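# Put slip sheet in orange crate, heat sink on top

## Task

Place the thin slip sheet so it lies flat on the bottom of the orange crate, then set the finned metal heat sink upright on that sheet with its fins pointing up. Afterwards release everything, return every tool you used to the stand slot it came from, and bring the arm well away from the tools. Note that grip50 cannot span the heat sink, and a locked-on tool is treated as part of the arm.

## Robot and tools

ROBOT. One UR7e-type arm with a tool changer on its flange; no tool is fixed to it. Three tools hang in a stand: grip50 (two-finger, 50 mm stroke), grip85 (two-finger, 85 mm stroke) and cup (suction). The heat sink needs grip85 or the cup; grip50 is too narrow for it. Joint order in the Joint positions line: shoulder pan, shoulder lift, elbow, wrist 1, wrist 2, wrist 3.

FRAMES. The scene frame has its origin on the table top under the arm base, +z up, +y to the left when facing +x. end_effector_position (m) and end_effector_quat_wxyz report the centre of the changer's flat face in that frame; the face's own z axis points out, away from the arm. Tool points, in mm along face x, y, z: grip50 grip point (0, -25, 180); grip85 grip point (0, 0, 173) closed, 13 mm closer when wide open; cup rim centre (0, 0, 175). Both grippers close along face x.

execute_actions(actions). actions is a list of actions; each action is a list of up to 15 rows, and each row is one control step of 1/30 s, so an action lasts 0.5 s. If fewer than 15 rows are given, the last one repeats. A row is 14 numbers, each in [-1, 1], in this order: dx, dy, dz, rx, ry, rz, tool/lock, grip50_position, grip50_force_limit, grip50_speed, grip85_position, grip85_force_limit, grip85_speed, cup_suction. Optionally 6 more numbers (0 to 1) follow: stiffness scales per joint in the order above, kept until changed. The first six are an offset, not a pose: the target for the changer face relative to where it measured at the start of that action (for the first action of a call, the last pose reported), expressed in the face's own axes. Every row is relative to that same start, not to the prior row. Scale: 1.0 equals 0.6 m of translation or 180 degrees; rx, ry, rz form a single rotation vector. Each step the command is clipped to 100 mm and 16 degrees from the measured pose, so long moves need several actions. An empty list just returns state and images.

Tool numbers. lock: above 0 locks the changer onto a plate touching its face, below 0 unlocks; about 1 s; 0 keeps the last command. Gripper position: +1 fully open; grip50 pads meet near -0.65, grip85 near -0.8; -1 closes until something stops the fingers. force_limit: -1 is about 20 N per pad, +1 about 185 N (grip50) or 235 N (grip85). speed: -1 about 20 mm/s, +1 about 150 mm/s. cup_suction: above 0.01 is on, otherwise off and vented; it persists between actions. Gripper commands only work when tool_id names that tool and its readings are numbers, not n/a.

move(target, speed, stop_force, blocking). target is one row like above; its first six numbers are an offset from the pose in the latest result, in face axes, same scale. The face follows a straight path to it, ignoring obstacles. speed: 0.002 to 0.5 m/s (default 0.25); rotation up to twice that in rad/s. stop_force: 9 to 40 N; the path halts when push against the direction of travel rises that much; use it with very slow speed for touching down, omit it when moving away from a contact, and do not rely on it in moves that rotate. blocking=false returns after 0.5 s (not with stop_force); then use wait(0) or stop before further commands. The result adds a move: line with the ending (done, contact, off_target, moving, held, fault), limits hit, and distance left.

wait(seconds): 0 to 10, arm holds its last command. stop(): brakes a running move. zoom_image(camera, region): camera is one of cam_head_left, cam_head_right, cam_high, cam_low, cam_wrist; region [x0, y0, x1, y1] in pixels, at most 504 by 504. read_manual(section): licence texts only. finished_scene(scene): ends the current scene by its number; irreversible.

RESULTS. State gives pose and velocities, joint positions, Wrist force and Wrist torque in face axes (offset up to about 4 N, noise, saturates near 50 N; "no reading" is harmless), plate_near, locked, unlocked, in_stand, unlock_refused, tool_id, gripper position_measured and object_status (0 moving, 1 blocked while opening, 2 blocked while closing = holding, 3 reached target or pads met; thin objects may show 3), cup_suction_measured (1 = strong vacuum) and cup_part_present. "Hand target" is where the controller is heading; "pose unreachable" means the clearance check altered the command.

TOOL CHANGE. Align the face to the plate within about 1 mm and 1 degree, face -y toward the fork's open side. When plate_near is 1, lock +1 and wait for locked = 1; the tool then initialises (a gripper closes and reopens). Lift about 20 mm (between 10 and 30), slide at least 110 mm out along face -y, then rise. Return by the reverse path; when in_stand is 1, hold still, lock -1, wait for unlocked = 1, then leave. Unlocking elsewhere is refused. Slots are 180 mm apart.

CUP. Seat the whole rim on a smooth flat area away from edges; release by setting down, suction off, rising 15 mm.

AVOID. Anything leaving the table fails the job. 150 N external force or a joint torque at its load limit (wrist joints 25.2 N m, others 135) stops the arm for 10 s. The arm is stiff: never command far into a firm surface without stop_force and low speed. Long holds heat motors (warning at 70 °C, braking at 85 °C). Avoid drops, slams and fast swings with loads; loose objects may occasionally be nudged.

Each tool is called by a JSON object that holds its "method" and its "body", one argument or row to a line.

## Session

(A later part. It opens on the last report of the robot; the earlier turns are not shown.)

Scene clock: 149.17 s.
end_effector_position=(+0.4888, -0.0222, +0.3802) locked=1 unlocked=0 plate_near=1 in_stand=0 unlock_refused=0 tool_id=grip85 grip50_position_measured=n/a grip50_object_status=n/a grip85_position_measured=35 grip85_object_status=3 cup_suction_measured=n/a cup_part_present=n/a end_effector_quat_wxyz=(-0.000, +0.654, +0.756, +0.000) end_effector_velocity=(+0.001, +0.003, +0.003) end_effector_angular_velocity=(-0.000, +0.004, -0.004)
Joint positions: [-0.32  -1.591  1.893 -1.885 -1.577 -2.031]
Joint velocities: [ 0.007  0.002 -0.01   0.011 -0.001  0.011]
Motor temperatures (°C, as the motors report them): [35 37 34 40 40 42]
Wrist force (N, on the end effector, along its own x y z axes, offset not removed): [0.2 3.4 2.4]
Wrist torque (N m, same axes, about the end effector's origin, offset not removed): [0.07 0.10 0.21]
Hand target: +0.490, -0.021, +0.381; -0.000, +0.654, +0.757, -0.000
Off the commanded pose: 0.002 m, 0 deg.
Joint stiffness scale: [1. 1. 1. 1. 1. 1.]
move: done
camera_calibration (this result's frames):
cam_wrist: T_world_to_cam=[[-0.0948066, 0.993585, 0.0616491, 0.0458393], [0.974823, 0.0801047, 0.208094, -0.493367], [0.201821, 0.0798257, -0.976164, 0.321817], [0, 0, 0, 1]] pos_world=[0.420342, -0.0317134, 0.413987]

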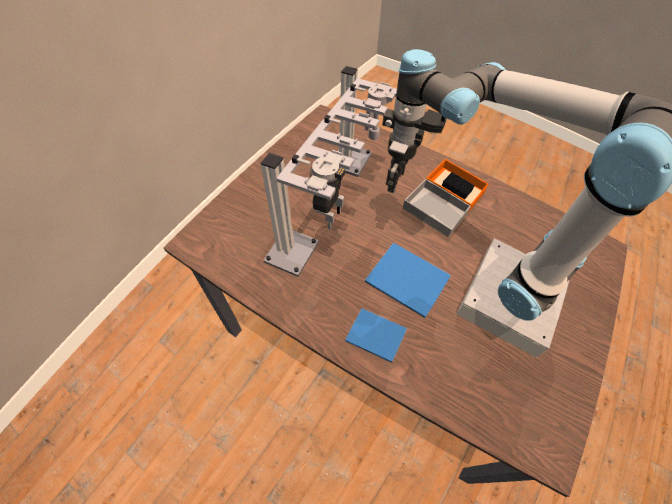

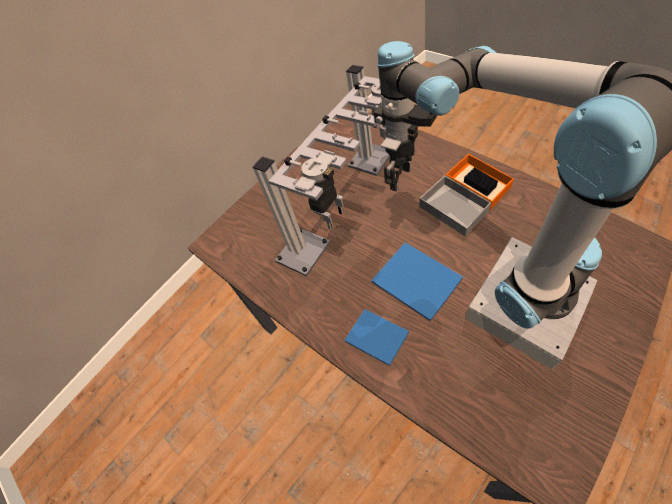

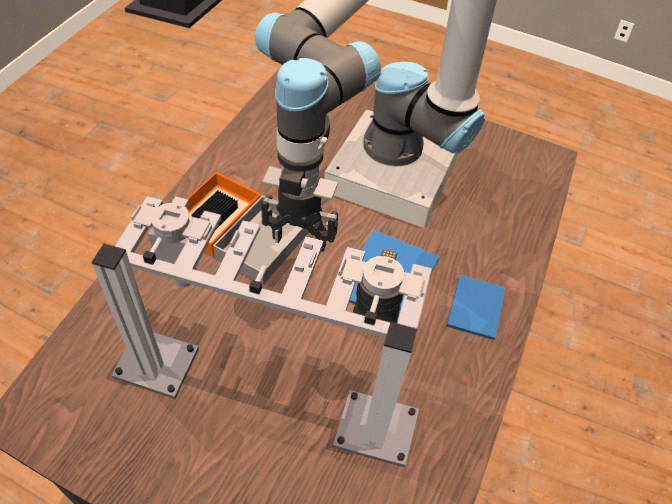

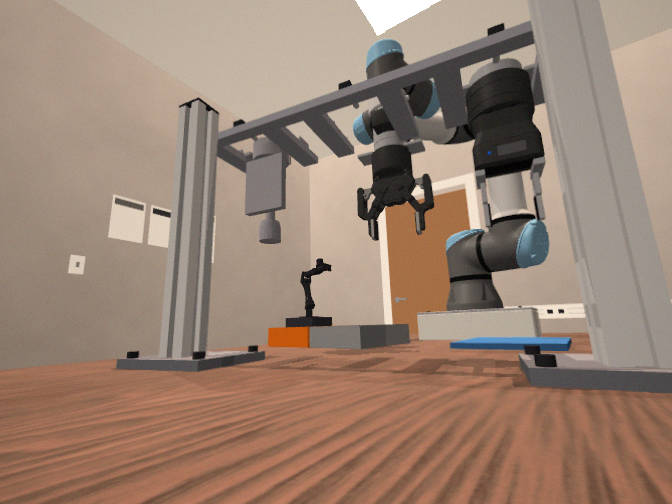

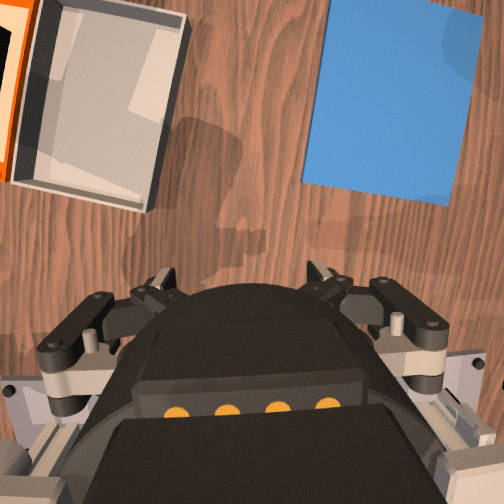

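{"method": "move", "body": {
  "target": [0.0015,0.2285,0,0,0,0,0,1,0,0,0.75,-0.5,-0.5,0],
  "speed": 0.1
}}

{"method": "move", "body": {
  "target": [0,0,0.042,0.002,0.001,0,0,1,0,0,0.75,-0.5,-0.5,0],
  "speed": 0.02
}}

{"method": "execute_actions", "body": {
  "actions": [
    [[0,0,0,0,0,0,-1,1,0,0,0.75,0,0,0]],
    [[0,0,0,0,0,0,-1,1,0,0,0.75,0,0,0]],
    [[0,0,0,0,0,0,-1,1,0,0,0.75,0,0,0]]
  ]
}}

{"method": "move", "body": {
  "target": [0,0,-0.04,0,0,0,0,1,0,0,1,0,0,0],
  "speed": 0.06
}}

Scene clock: 155.23 s.
end_effector_position=(+0.6231, -0.0026, +0.3805) locked=1 unlocked=0 plate_near=1 in_stand=0 unlock_refused=0 tool_id=grip85 grip50_position_measured=n/a grip50_object_status=n/a grip85_position_measured=35 grip85_object_status=3 cup_suction_measured=n/a cup_part_present=n/a end_effector_quat_wxyz=(-0.000, +0.655, +0.756, +0.000) end_effector_velocity=(+0.001, +0.001, +0.003) end_effector_angular_velocity=(-0.000, -0.001, -0.001)
Joint positions: [-0.219 -1.275  1.524 -1.832 -1.577 -1.928]
Joint velocities: [ 0.002  0.001 -0.009  0.006 -0.     0.003]
Motor temperatures (°C, as the motors report them): [35 37 34 40 40 42]
Wrist force (N, on the end effector, along its own x y z axes, offset not removed): [-0.8 3.5 3.1]
Wrist torque (N m, same axes, about the end effector's origin, offset not removed): [0.00 0.07 0.19]
Hand target: +0.624, -0.002, +0.380; -0.000, +0.654, +0.756, +0.000
Off the commanded pose: 0.002 m, 0 deg.
Joint stiffness scale: [1. 1. 1. 1. 1. 1.]
move: done
camera_calibration (this result's frames):
cam_wrist: T_world_to_cam=[[-0.0936638, 0.993672, 0.0619863, 0.0382221], [0.974851, 0.0788876, 0.20843, -0.626062], [0.202221, 0.0799497, -0.976071, 0.293069], [0, 0, 0, 1]] pos_world=[0.554632, -0.0120226, 0.414177]

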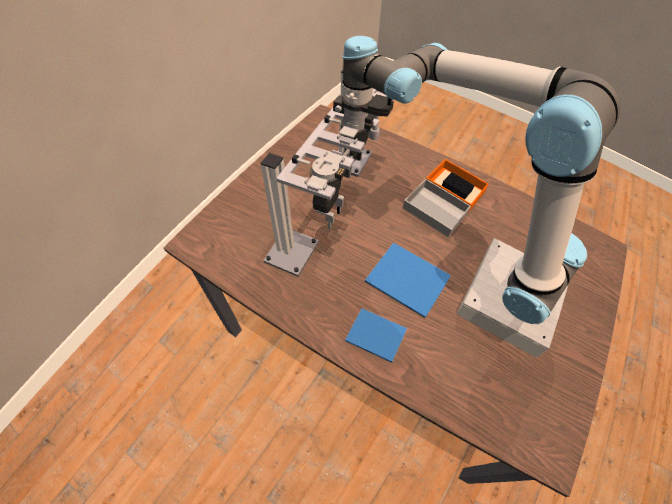

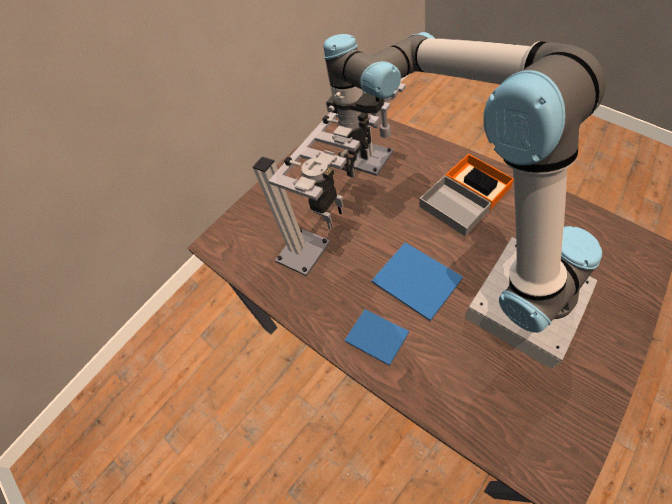

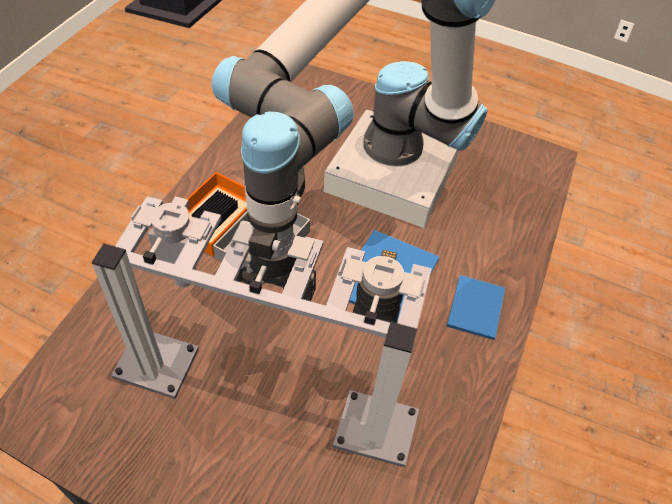

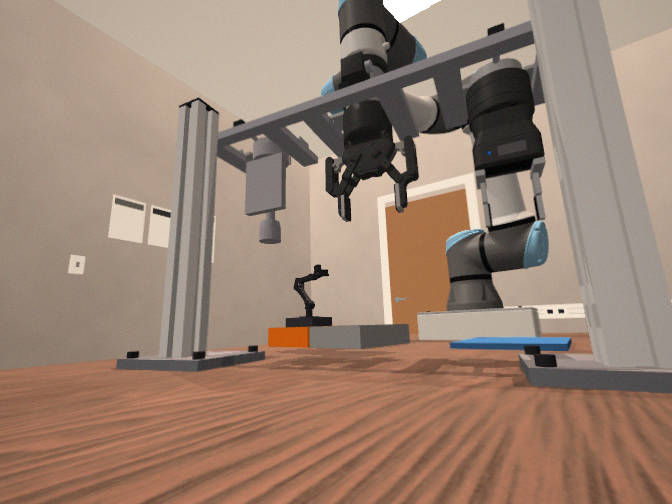

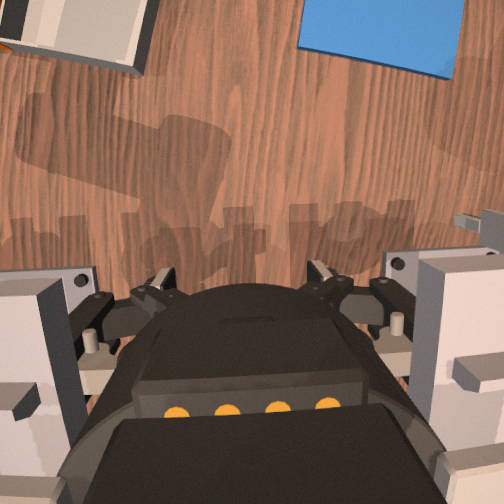

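Scene clock: 156.77 s.
end_effector_position=(+0.6239, -0.0026, +0.3600) locked=1 unlocked=0 plate_near=1 in_stand=1 unlock_refused=0 tool_id=grip85 grip50_position_measured=n/a grip50_object_status=n/a grip85_position_measured=35 grip85_object_status=3 cup_suction_measured=n/a cup_part_present=n/a end_effector_quat_wxyz=(-0.000, +0.655, +0.756, +0.001) end_effector_velocity=(+0.001, +0.000, -0.000) end_effector_angular_velocity=(-0.002, -0.010, -0.000)
Joint positions: [-0.219 -1.259  1.558 -1.882 -1.577 -1.928]
Joint velocities: [ 0.     0.     0.003 -0.013  0.     0.   ]
Motor temperatures (°C, as the motors report them): [35 37 34 40 40 42]
Wrist force (N, on the end effector, along its own x y z axes, offset not removed): [0.8 3.4 -1.1]
Wrist torque (N m, same axes, about the end effector's origin, offset not removed): [0.08 -0.06 0.30]
Hand target: +0.623, -0.003, +0.355; -0.003, +0.655, +0.756, -0.001
Off the commanded pose: 0.005 m, 0 deg.
Joint stiffness scale: [1. 1. 1. 1. 1. 1.]
move: off_target
camera_calibration (this result's frames):
cam_wrist: T_world_to_cam=[[-0.0936561, 0.99368, 0.0618765, 0.0395865], [0.974764, 0.0788687, 0.208841, -0.62266], [0.202641, 0.0798742, -0.97599, 0.272606], [0, 0, 0, 1]] pos_world=[0.555413, -0.0120021, 0.393648]

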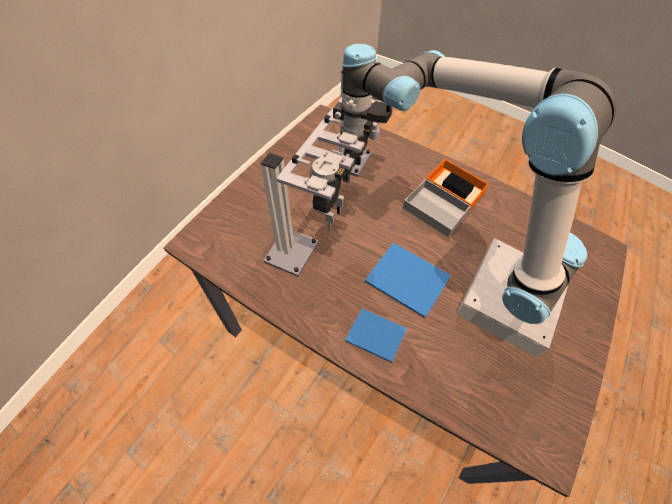

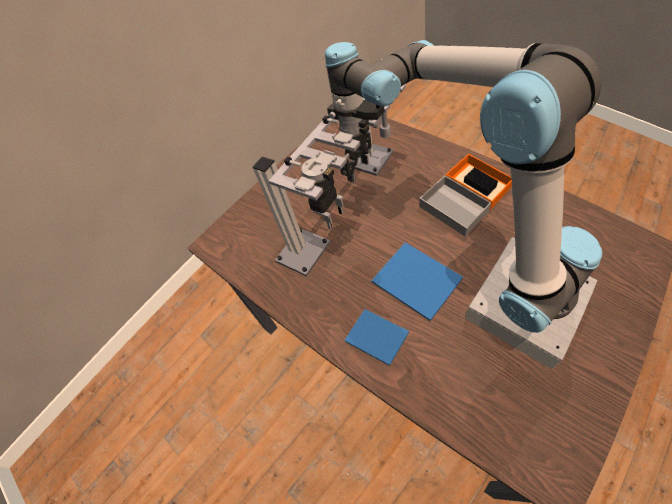

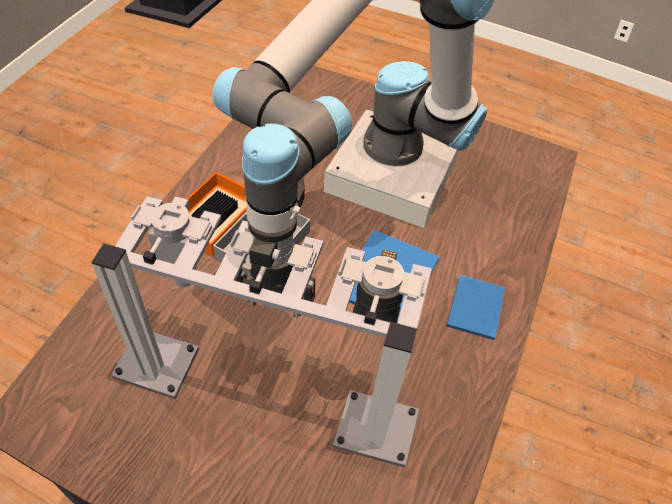

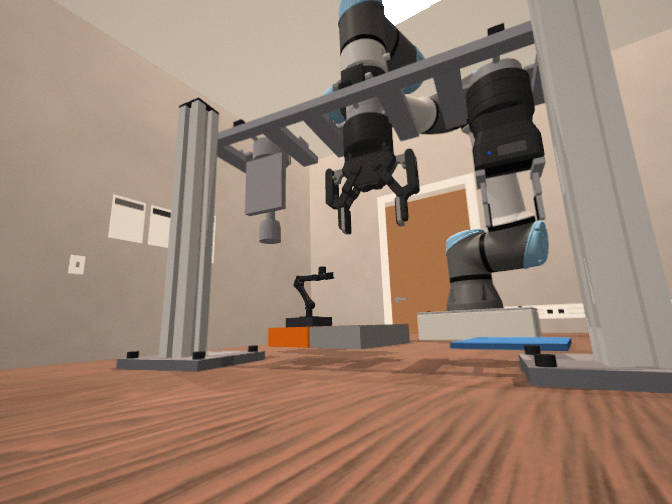

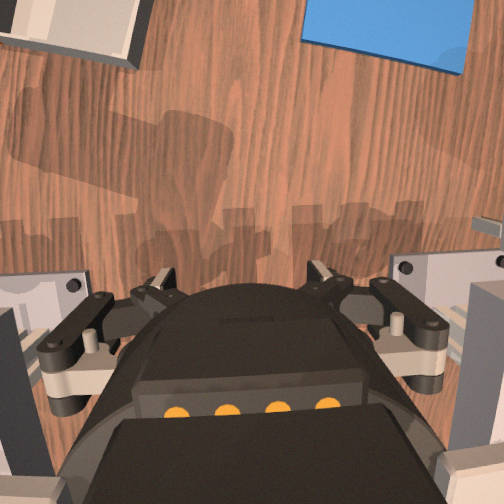

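Scene clock: 158.27 s.
end_effector_position=(+0.6239, -0.0026, +0.3598) locked=0 unlocked=1 plate_near=1 in_stand=1 unlock_refused=0 tool_id=none grip50_position_measured=n/a grip50_object_status=n/a grip85_position_measured=n/a grip85_object_status=n/a cup_suction_measured=n/a cup_part_present=n/a end_effector_quat_wxyz=(-0.000, +0.655, +0.756, +0.000) end_effector_velocity=(-0.000, -0.000, +0.000) end_effector_angular_velocity=(-0.001, +0.000, -0.001)
Joint positions: [-0.219 -1.259  1.559 -1.882 -1.577 -1.928]
Joint velocities: [-0.001 -0.    -0.     0.001 -0.001  0.   ]
Motor temperatures (°C, as the motors report them): [35 37 34 40 40 42]
Wrist force (N, on the end effector, along its own x y z axes, offset not removed): [0.4 3.9 -1.3]
Wrist torque (N m, same axes, about the end effector's origin, offset not removed): [0.12 0.09 0.26]
Hand target: +0.624, -0.003, +0.360; -0.000, +0.655, +0.756, +0.000
Off the commanded pose: 0.000 m, 0 deg.
Joint stiffness scale: [1. 1. 1. 1. 1. 1.]
camera_calibration (this result's frames):
cam_wrist: T_world_to_cam=[[-0.0936542, 0.993681, 0.0618675, 0.0395975], [0.974771, 0.0788715, 0.208806, -0.622601], [0.202607, 0.0798622, -0.975998, 0.272454], [0, 0, 0, 1]] pos_world=[0.555401, -0.0120006, 0.393468]

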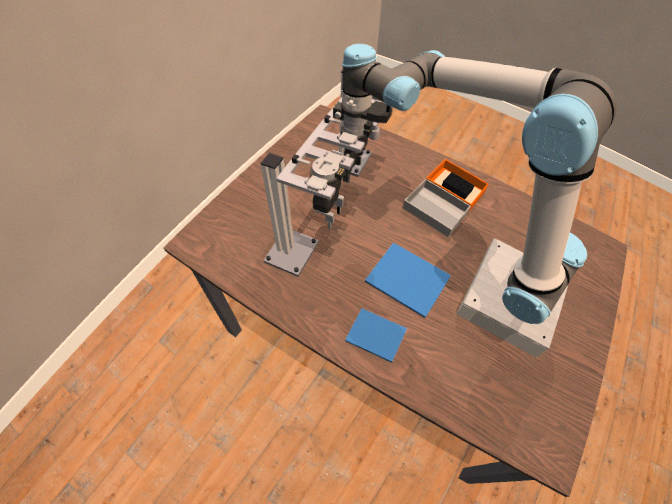

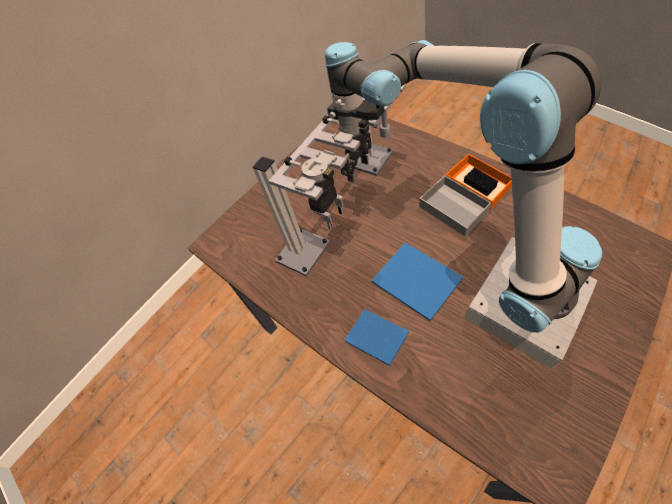

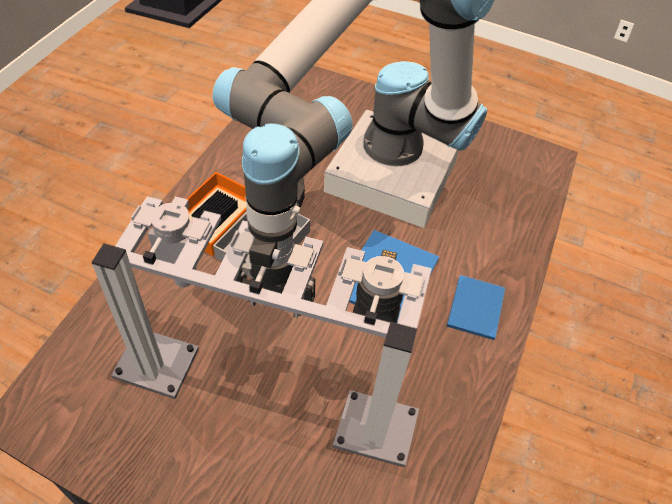

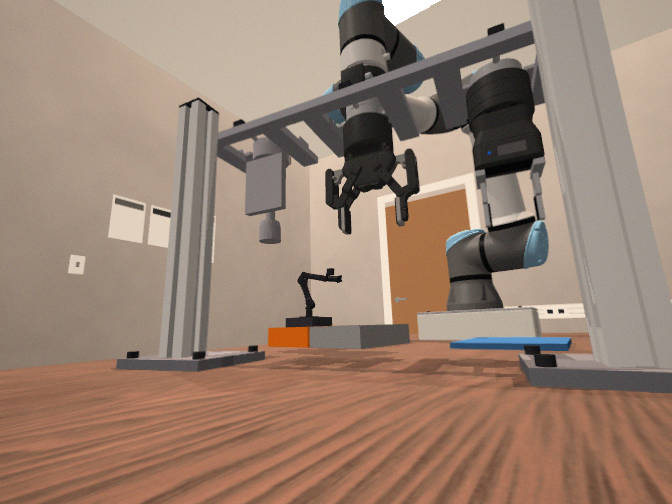

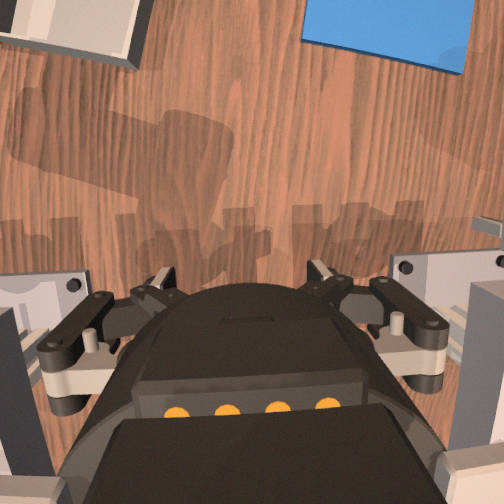

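Scene clock: 159.17 s.
end_effector_position=(+0.6233, -0.0026, +0.3812) locked=0 unlocked=1 plate_near=0 in_stand=0 unlock_refused=0 tool_id=none grip50_position_measured=n/a grip50_object_status=n/a grip85_position_measured=n/a grip85_object_status=n/a cup_suction_measured=n/a cup_part_present=n/a end_effector_quat_wxyz=(-0.002, +0.655, +0.756, -0.000) end_effector_velocity=(-0.001, +0.000, -0.001) end_effector_angular_velocity=(+0.003, +0.010, -0.000)
Joint positions: [-0.219 -1.274  1.52  -1.826 -1.577 -1.928]
Joint velocities: [ 0.     0.    -0.001  0.012  0.001  0.001]
Motor temperatures (°C, as the motors report them): [35 37 34 40 40 42]
Wrist force (N, on the end effector, along its own x y z axes, offset not removed): [0.2 3.2 2.6]
Wrist torque (N m, same axes, about the end effector's origin, offset not removed): [0.01 0.09 0.26]
Hand target: +0.624, -0.003, +0.384; -0.000, +0.655, +0.756, +0.000
Off the commanded pose: 0.003 m, 0 deg.
Joint stiffness scale: [1. 1. 1. 1. 1. 1.]
move: done
camera_calibration (this result's frames):
cam_wrist: T_world_to_cam=[[-0.0934682, 0.993632, 0.0629168, 0.0377562], [0.975471, 0.0787438, 0.205561, -0.625748], [0.199297, 0.080587, -0.97662, 0.295746], [0, 0, 0, 1]] pos_world=[0.554986, -0.0120754, 0.415085]

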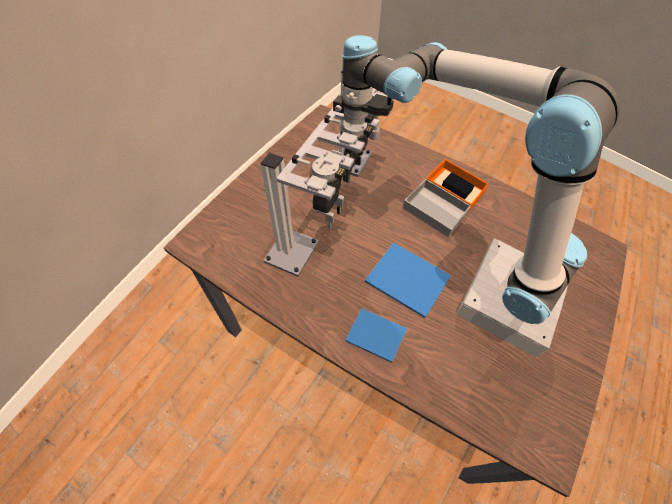

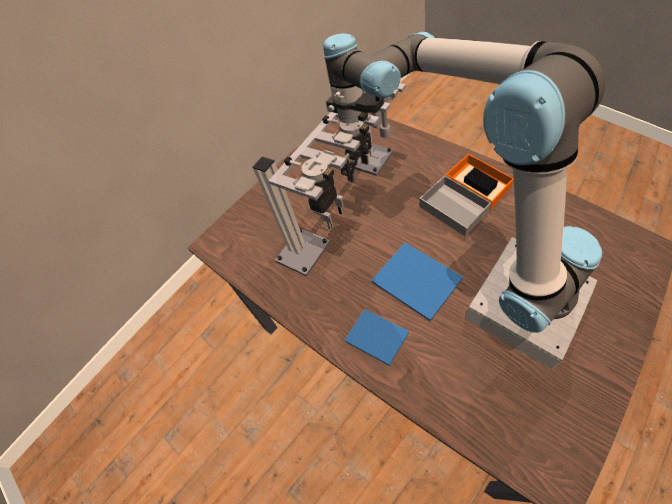

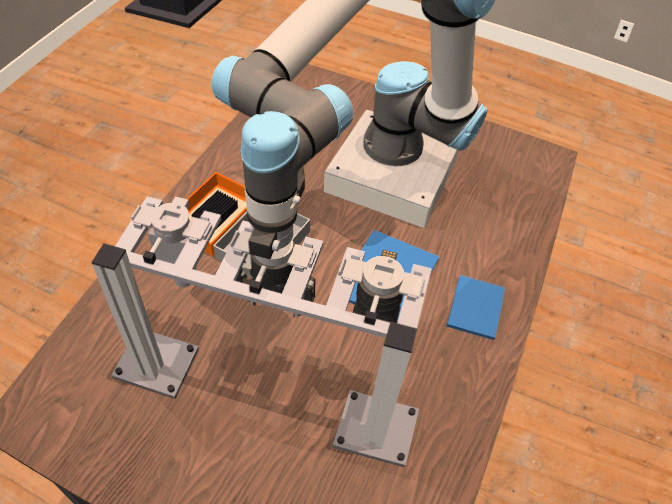

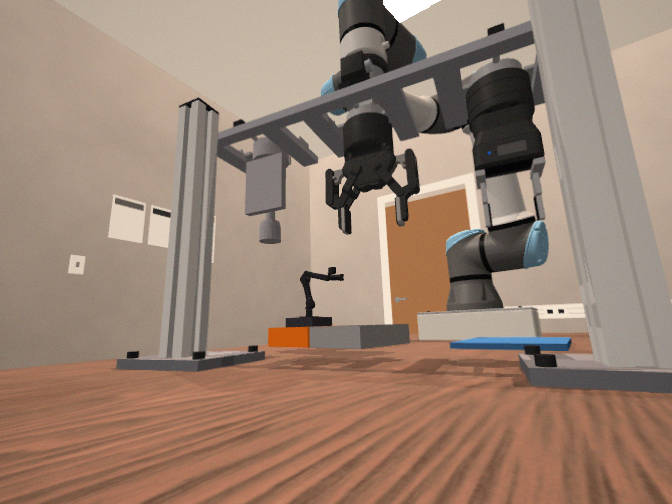

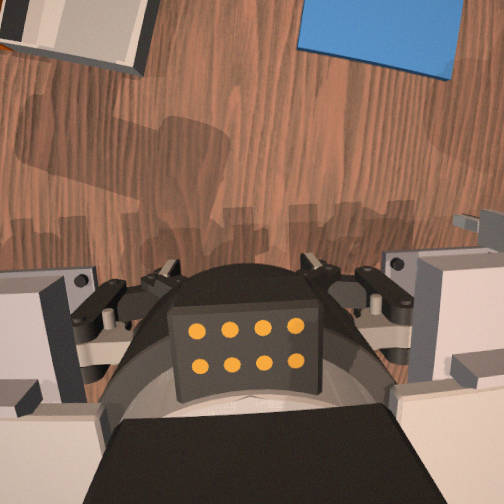

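{"method": "move", "body": {
  "target": [0,-0.4,-0.15,0,0,0,0,1,0,0,1,0,0,0],
  "speed": 0.3
}}

{"method": "finished_scene", "body": {
  "scene": 1
}}

Scene clock: 163.17 s.
end_effector_position=(+0.3873, -0.0366, +0.4722) locked=0 unlocked=1 plate_near=0 in_stand=0 unlock_refused=0 tool_id=none grip50_position_measured=n/a grip50_object_status=n/a grip85_position_measured=n/a grip85_object_status=n/a cup_suction_measured=n/a cup_part_present=n/a end_effector_quat_wxyz=(-0.001, +0.654, +0.756, -0.000) end_effector_velocity=(-0.002, -0.000, +0.001) end_effector_angular_velocity=(+0.003, +0.002, +0.006)
Joint positions: [-0.442 -1.889  1.9   -1.594 -1.575 -2.152]
Joint velocities: [-0.003 -0.005  0.001  0.007  0.001 -0.009]
Motor temperatures (°C, as the motors report them): [35 37 34 40 40 42]
Wrist force (N, on the end effector, along its own x y z axes, offset not removed): [0.2 3.6 2.1]
Wrist torque (N m, same axes, about the end effector's origin, offset not removed): [0.08 0.05 0.20]
Hand target: +0.386, -0.037, +0.471; -0.002, +0.655, +0.756, -0.000
Off the commanded pose: 0.001 m, 0 deg.
Joint stiffness scale: [1. 1. 1. 1. 1. 1.]
move: done
camera_calibration (this result's frames):
cam_wrist: T_world_to_cam=[[-0.0942588, 0.993629, 0.0617835, 0.0445996], [0.975016, 0.079598, 0.207385, -0.412169], [0.201146, 0.0797877, -0.976306, 0.433568], [0, 0, 0, 1]] pos_world=[0.318865, -0.046101, 0.506018]

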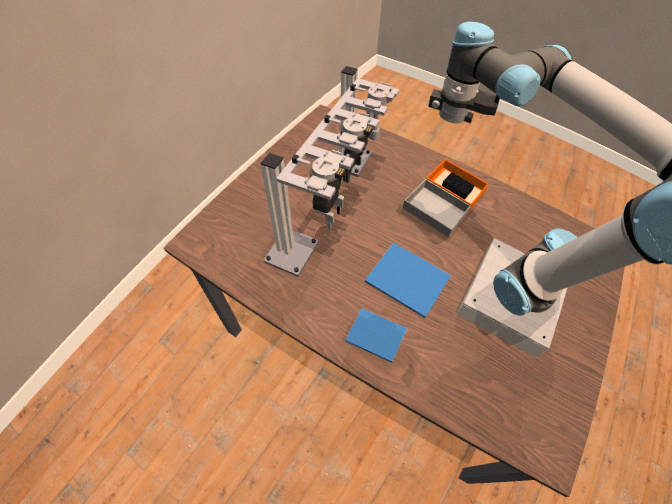

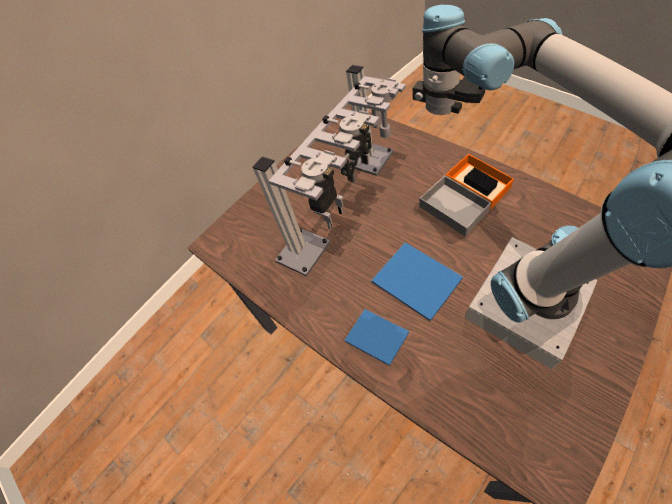

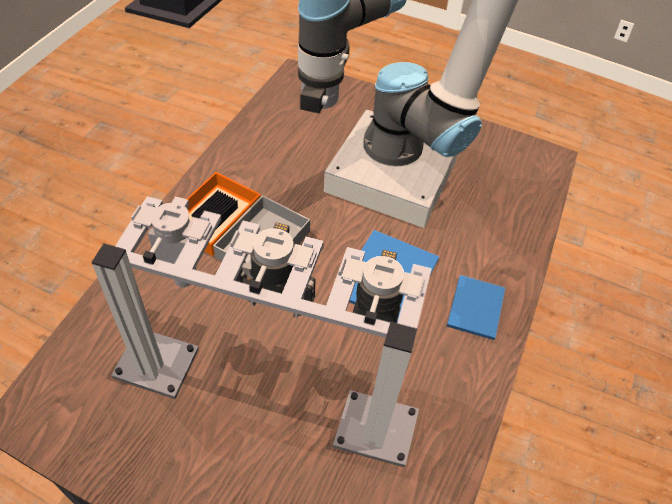

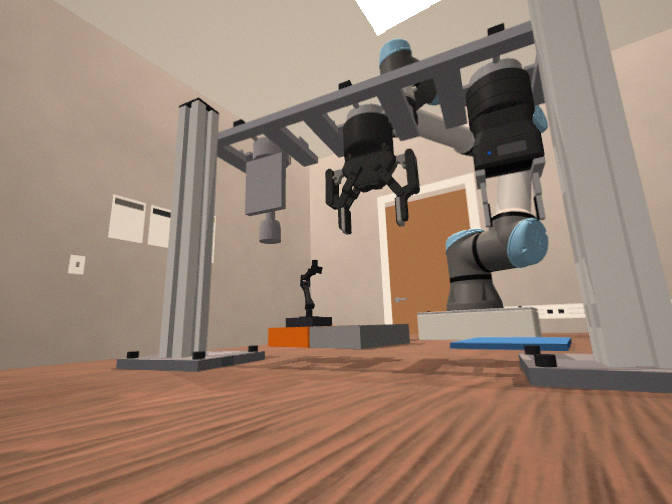

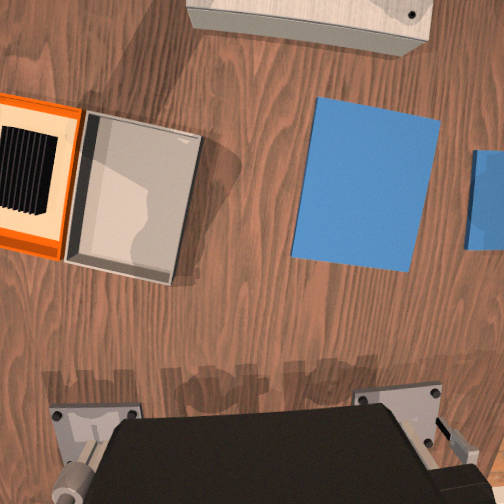

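The scene is finished: the task was done.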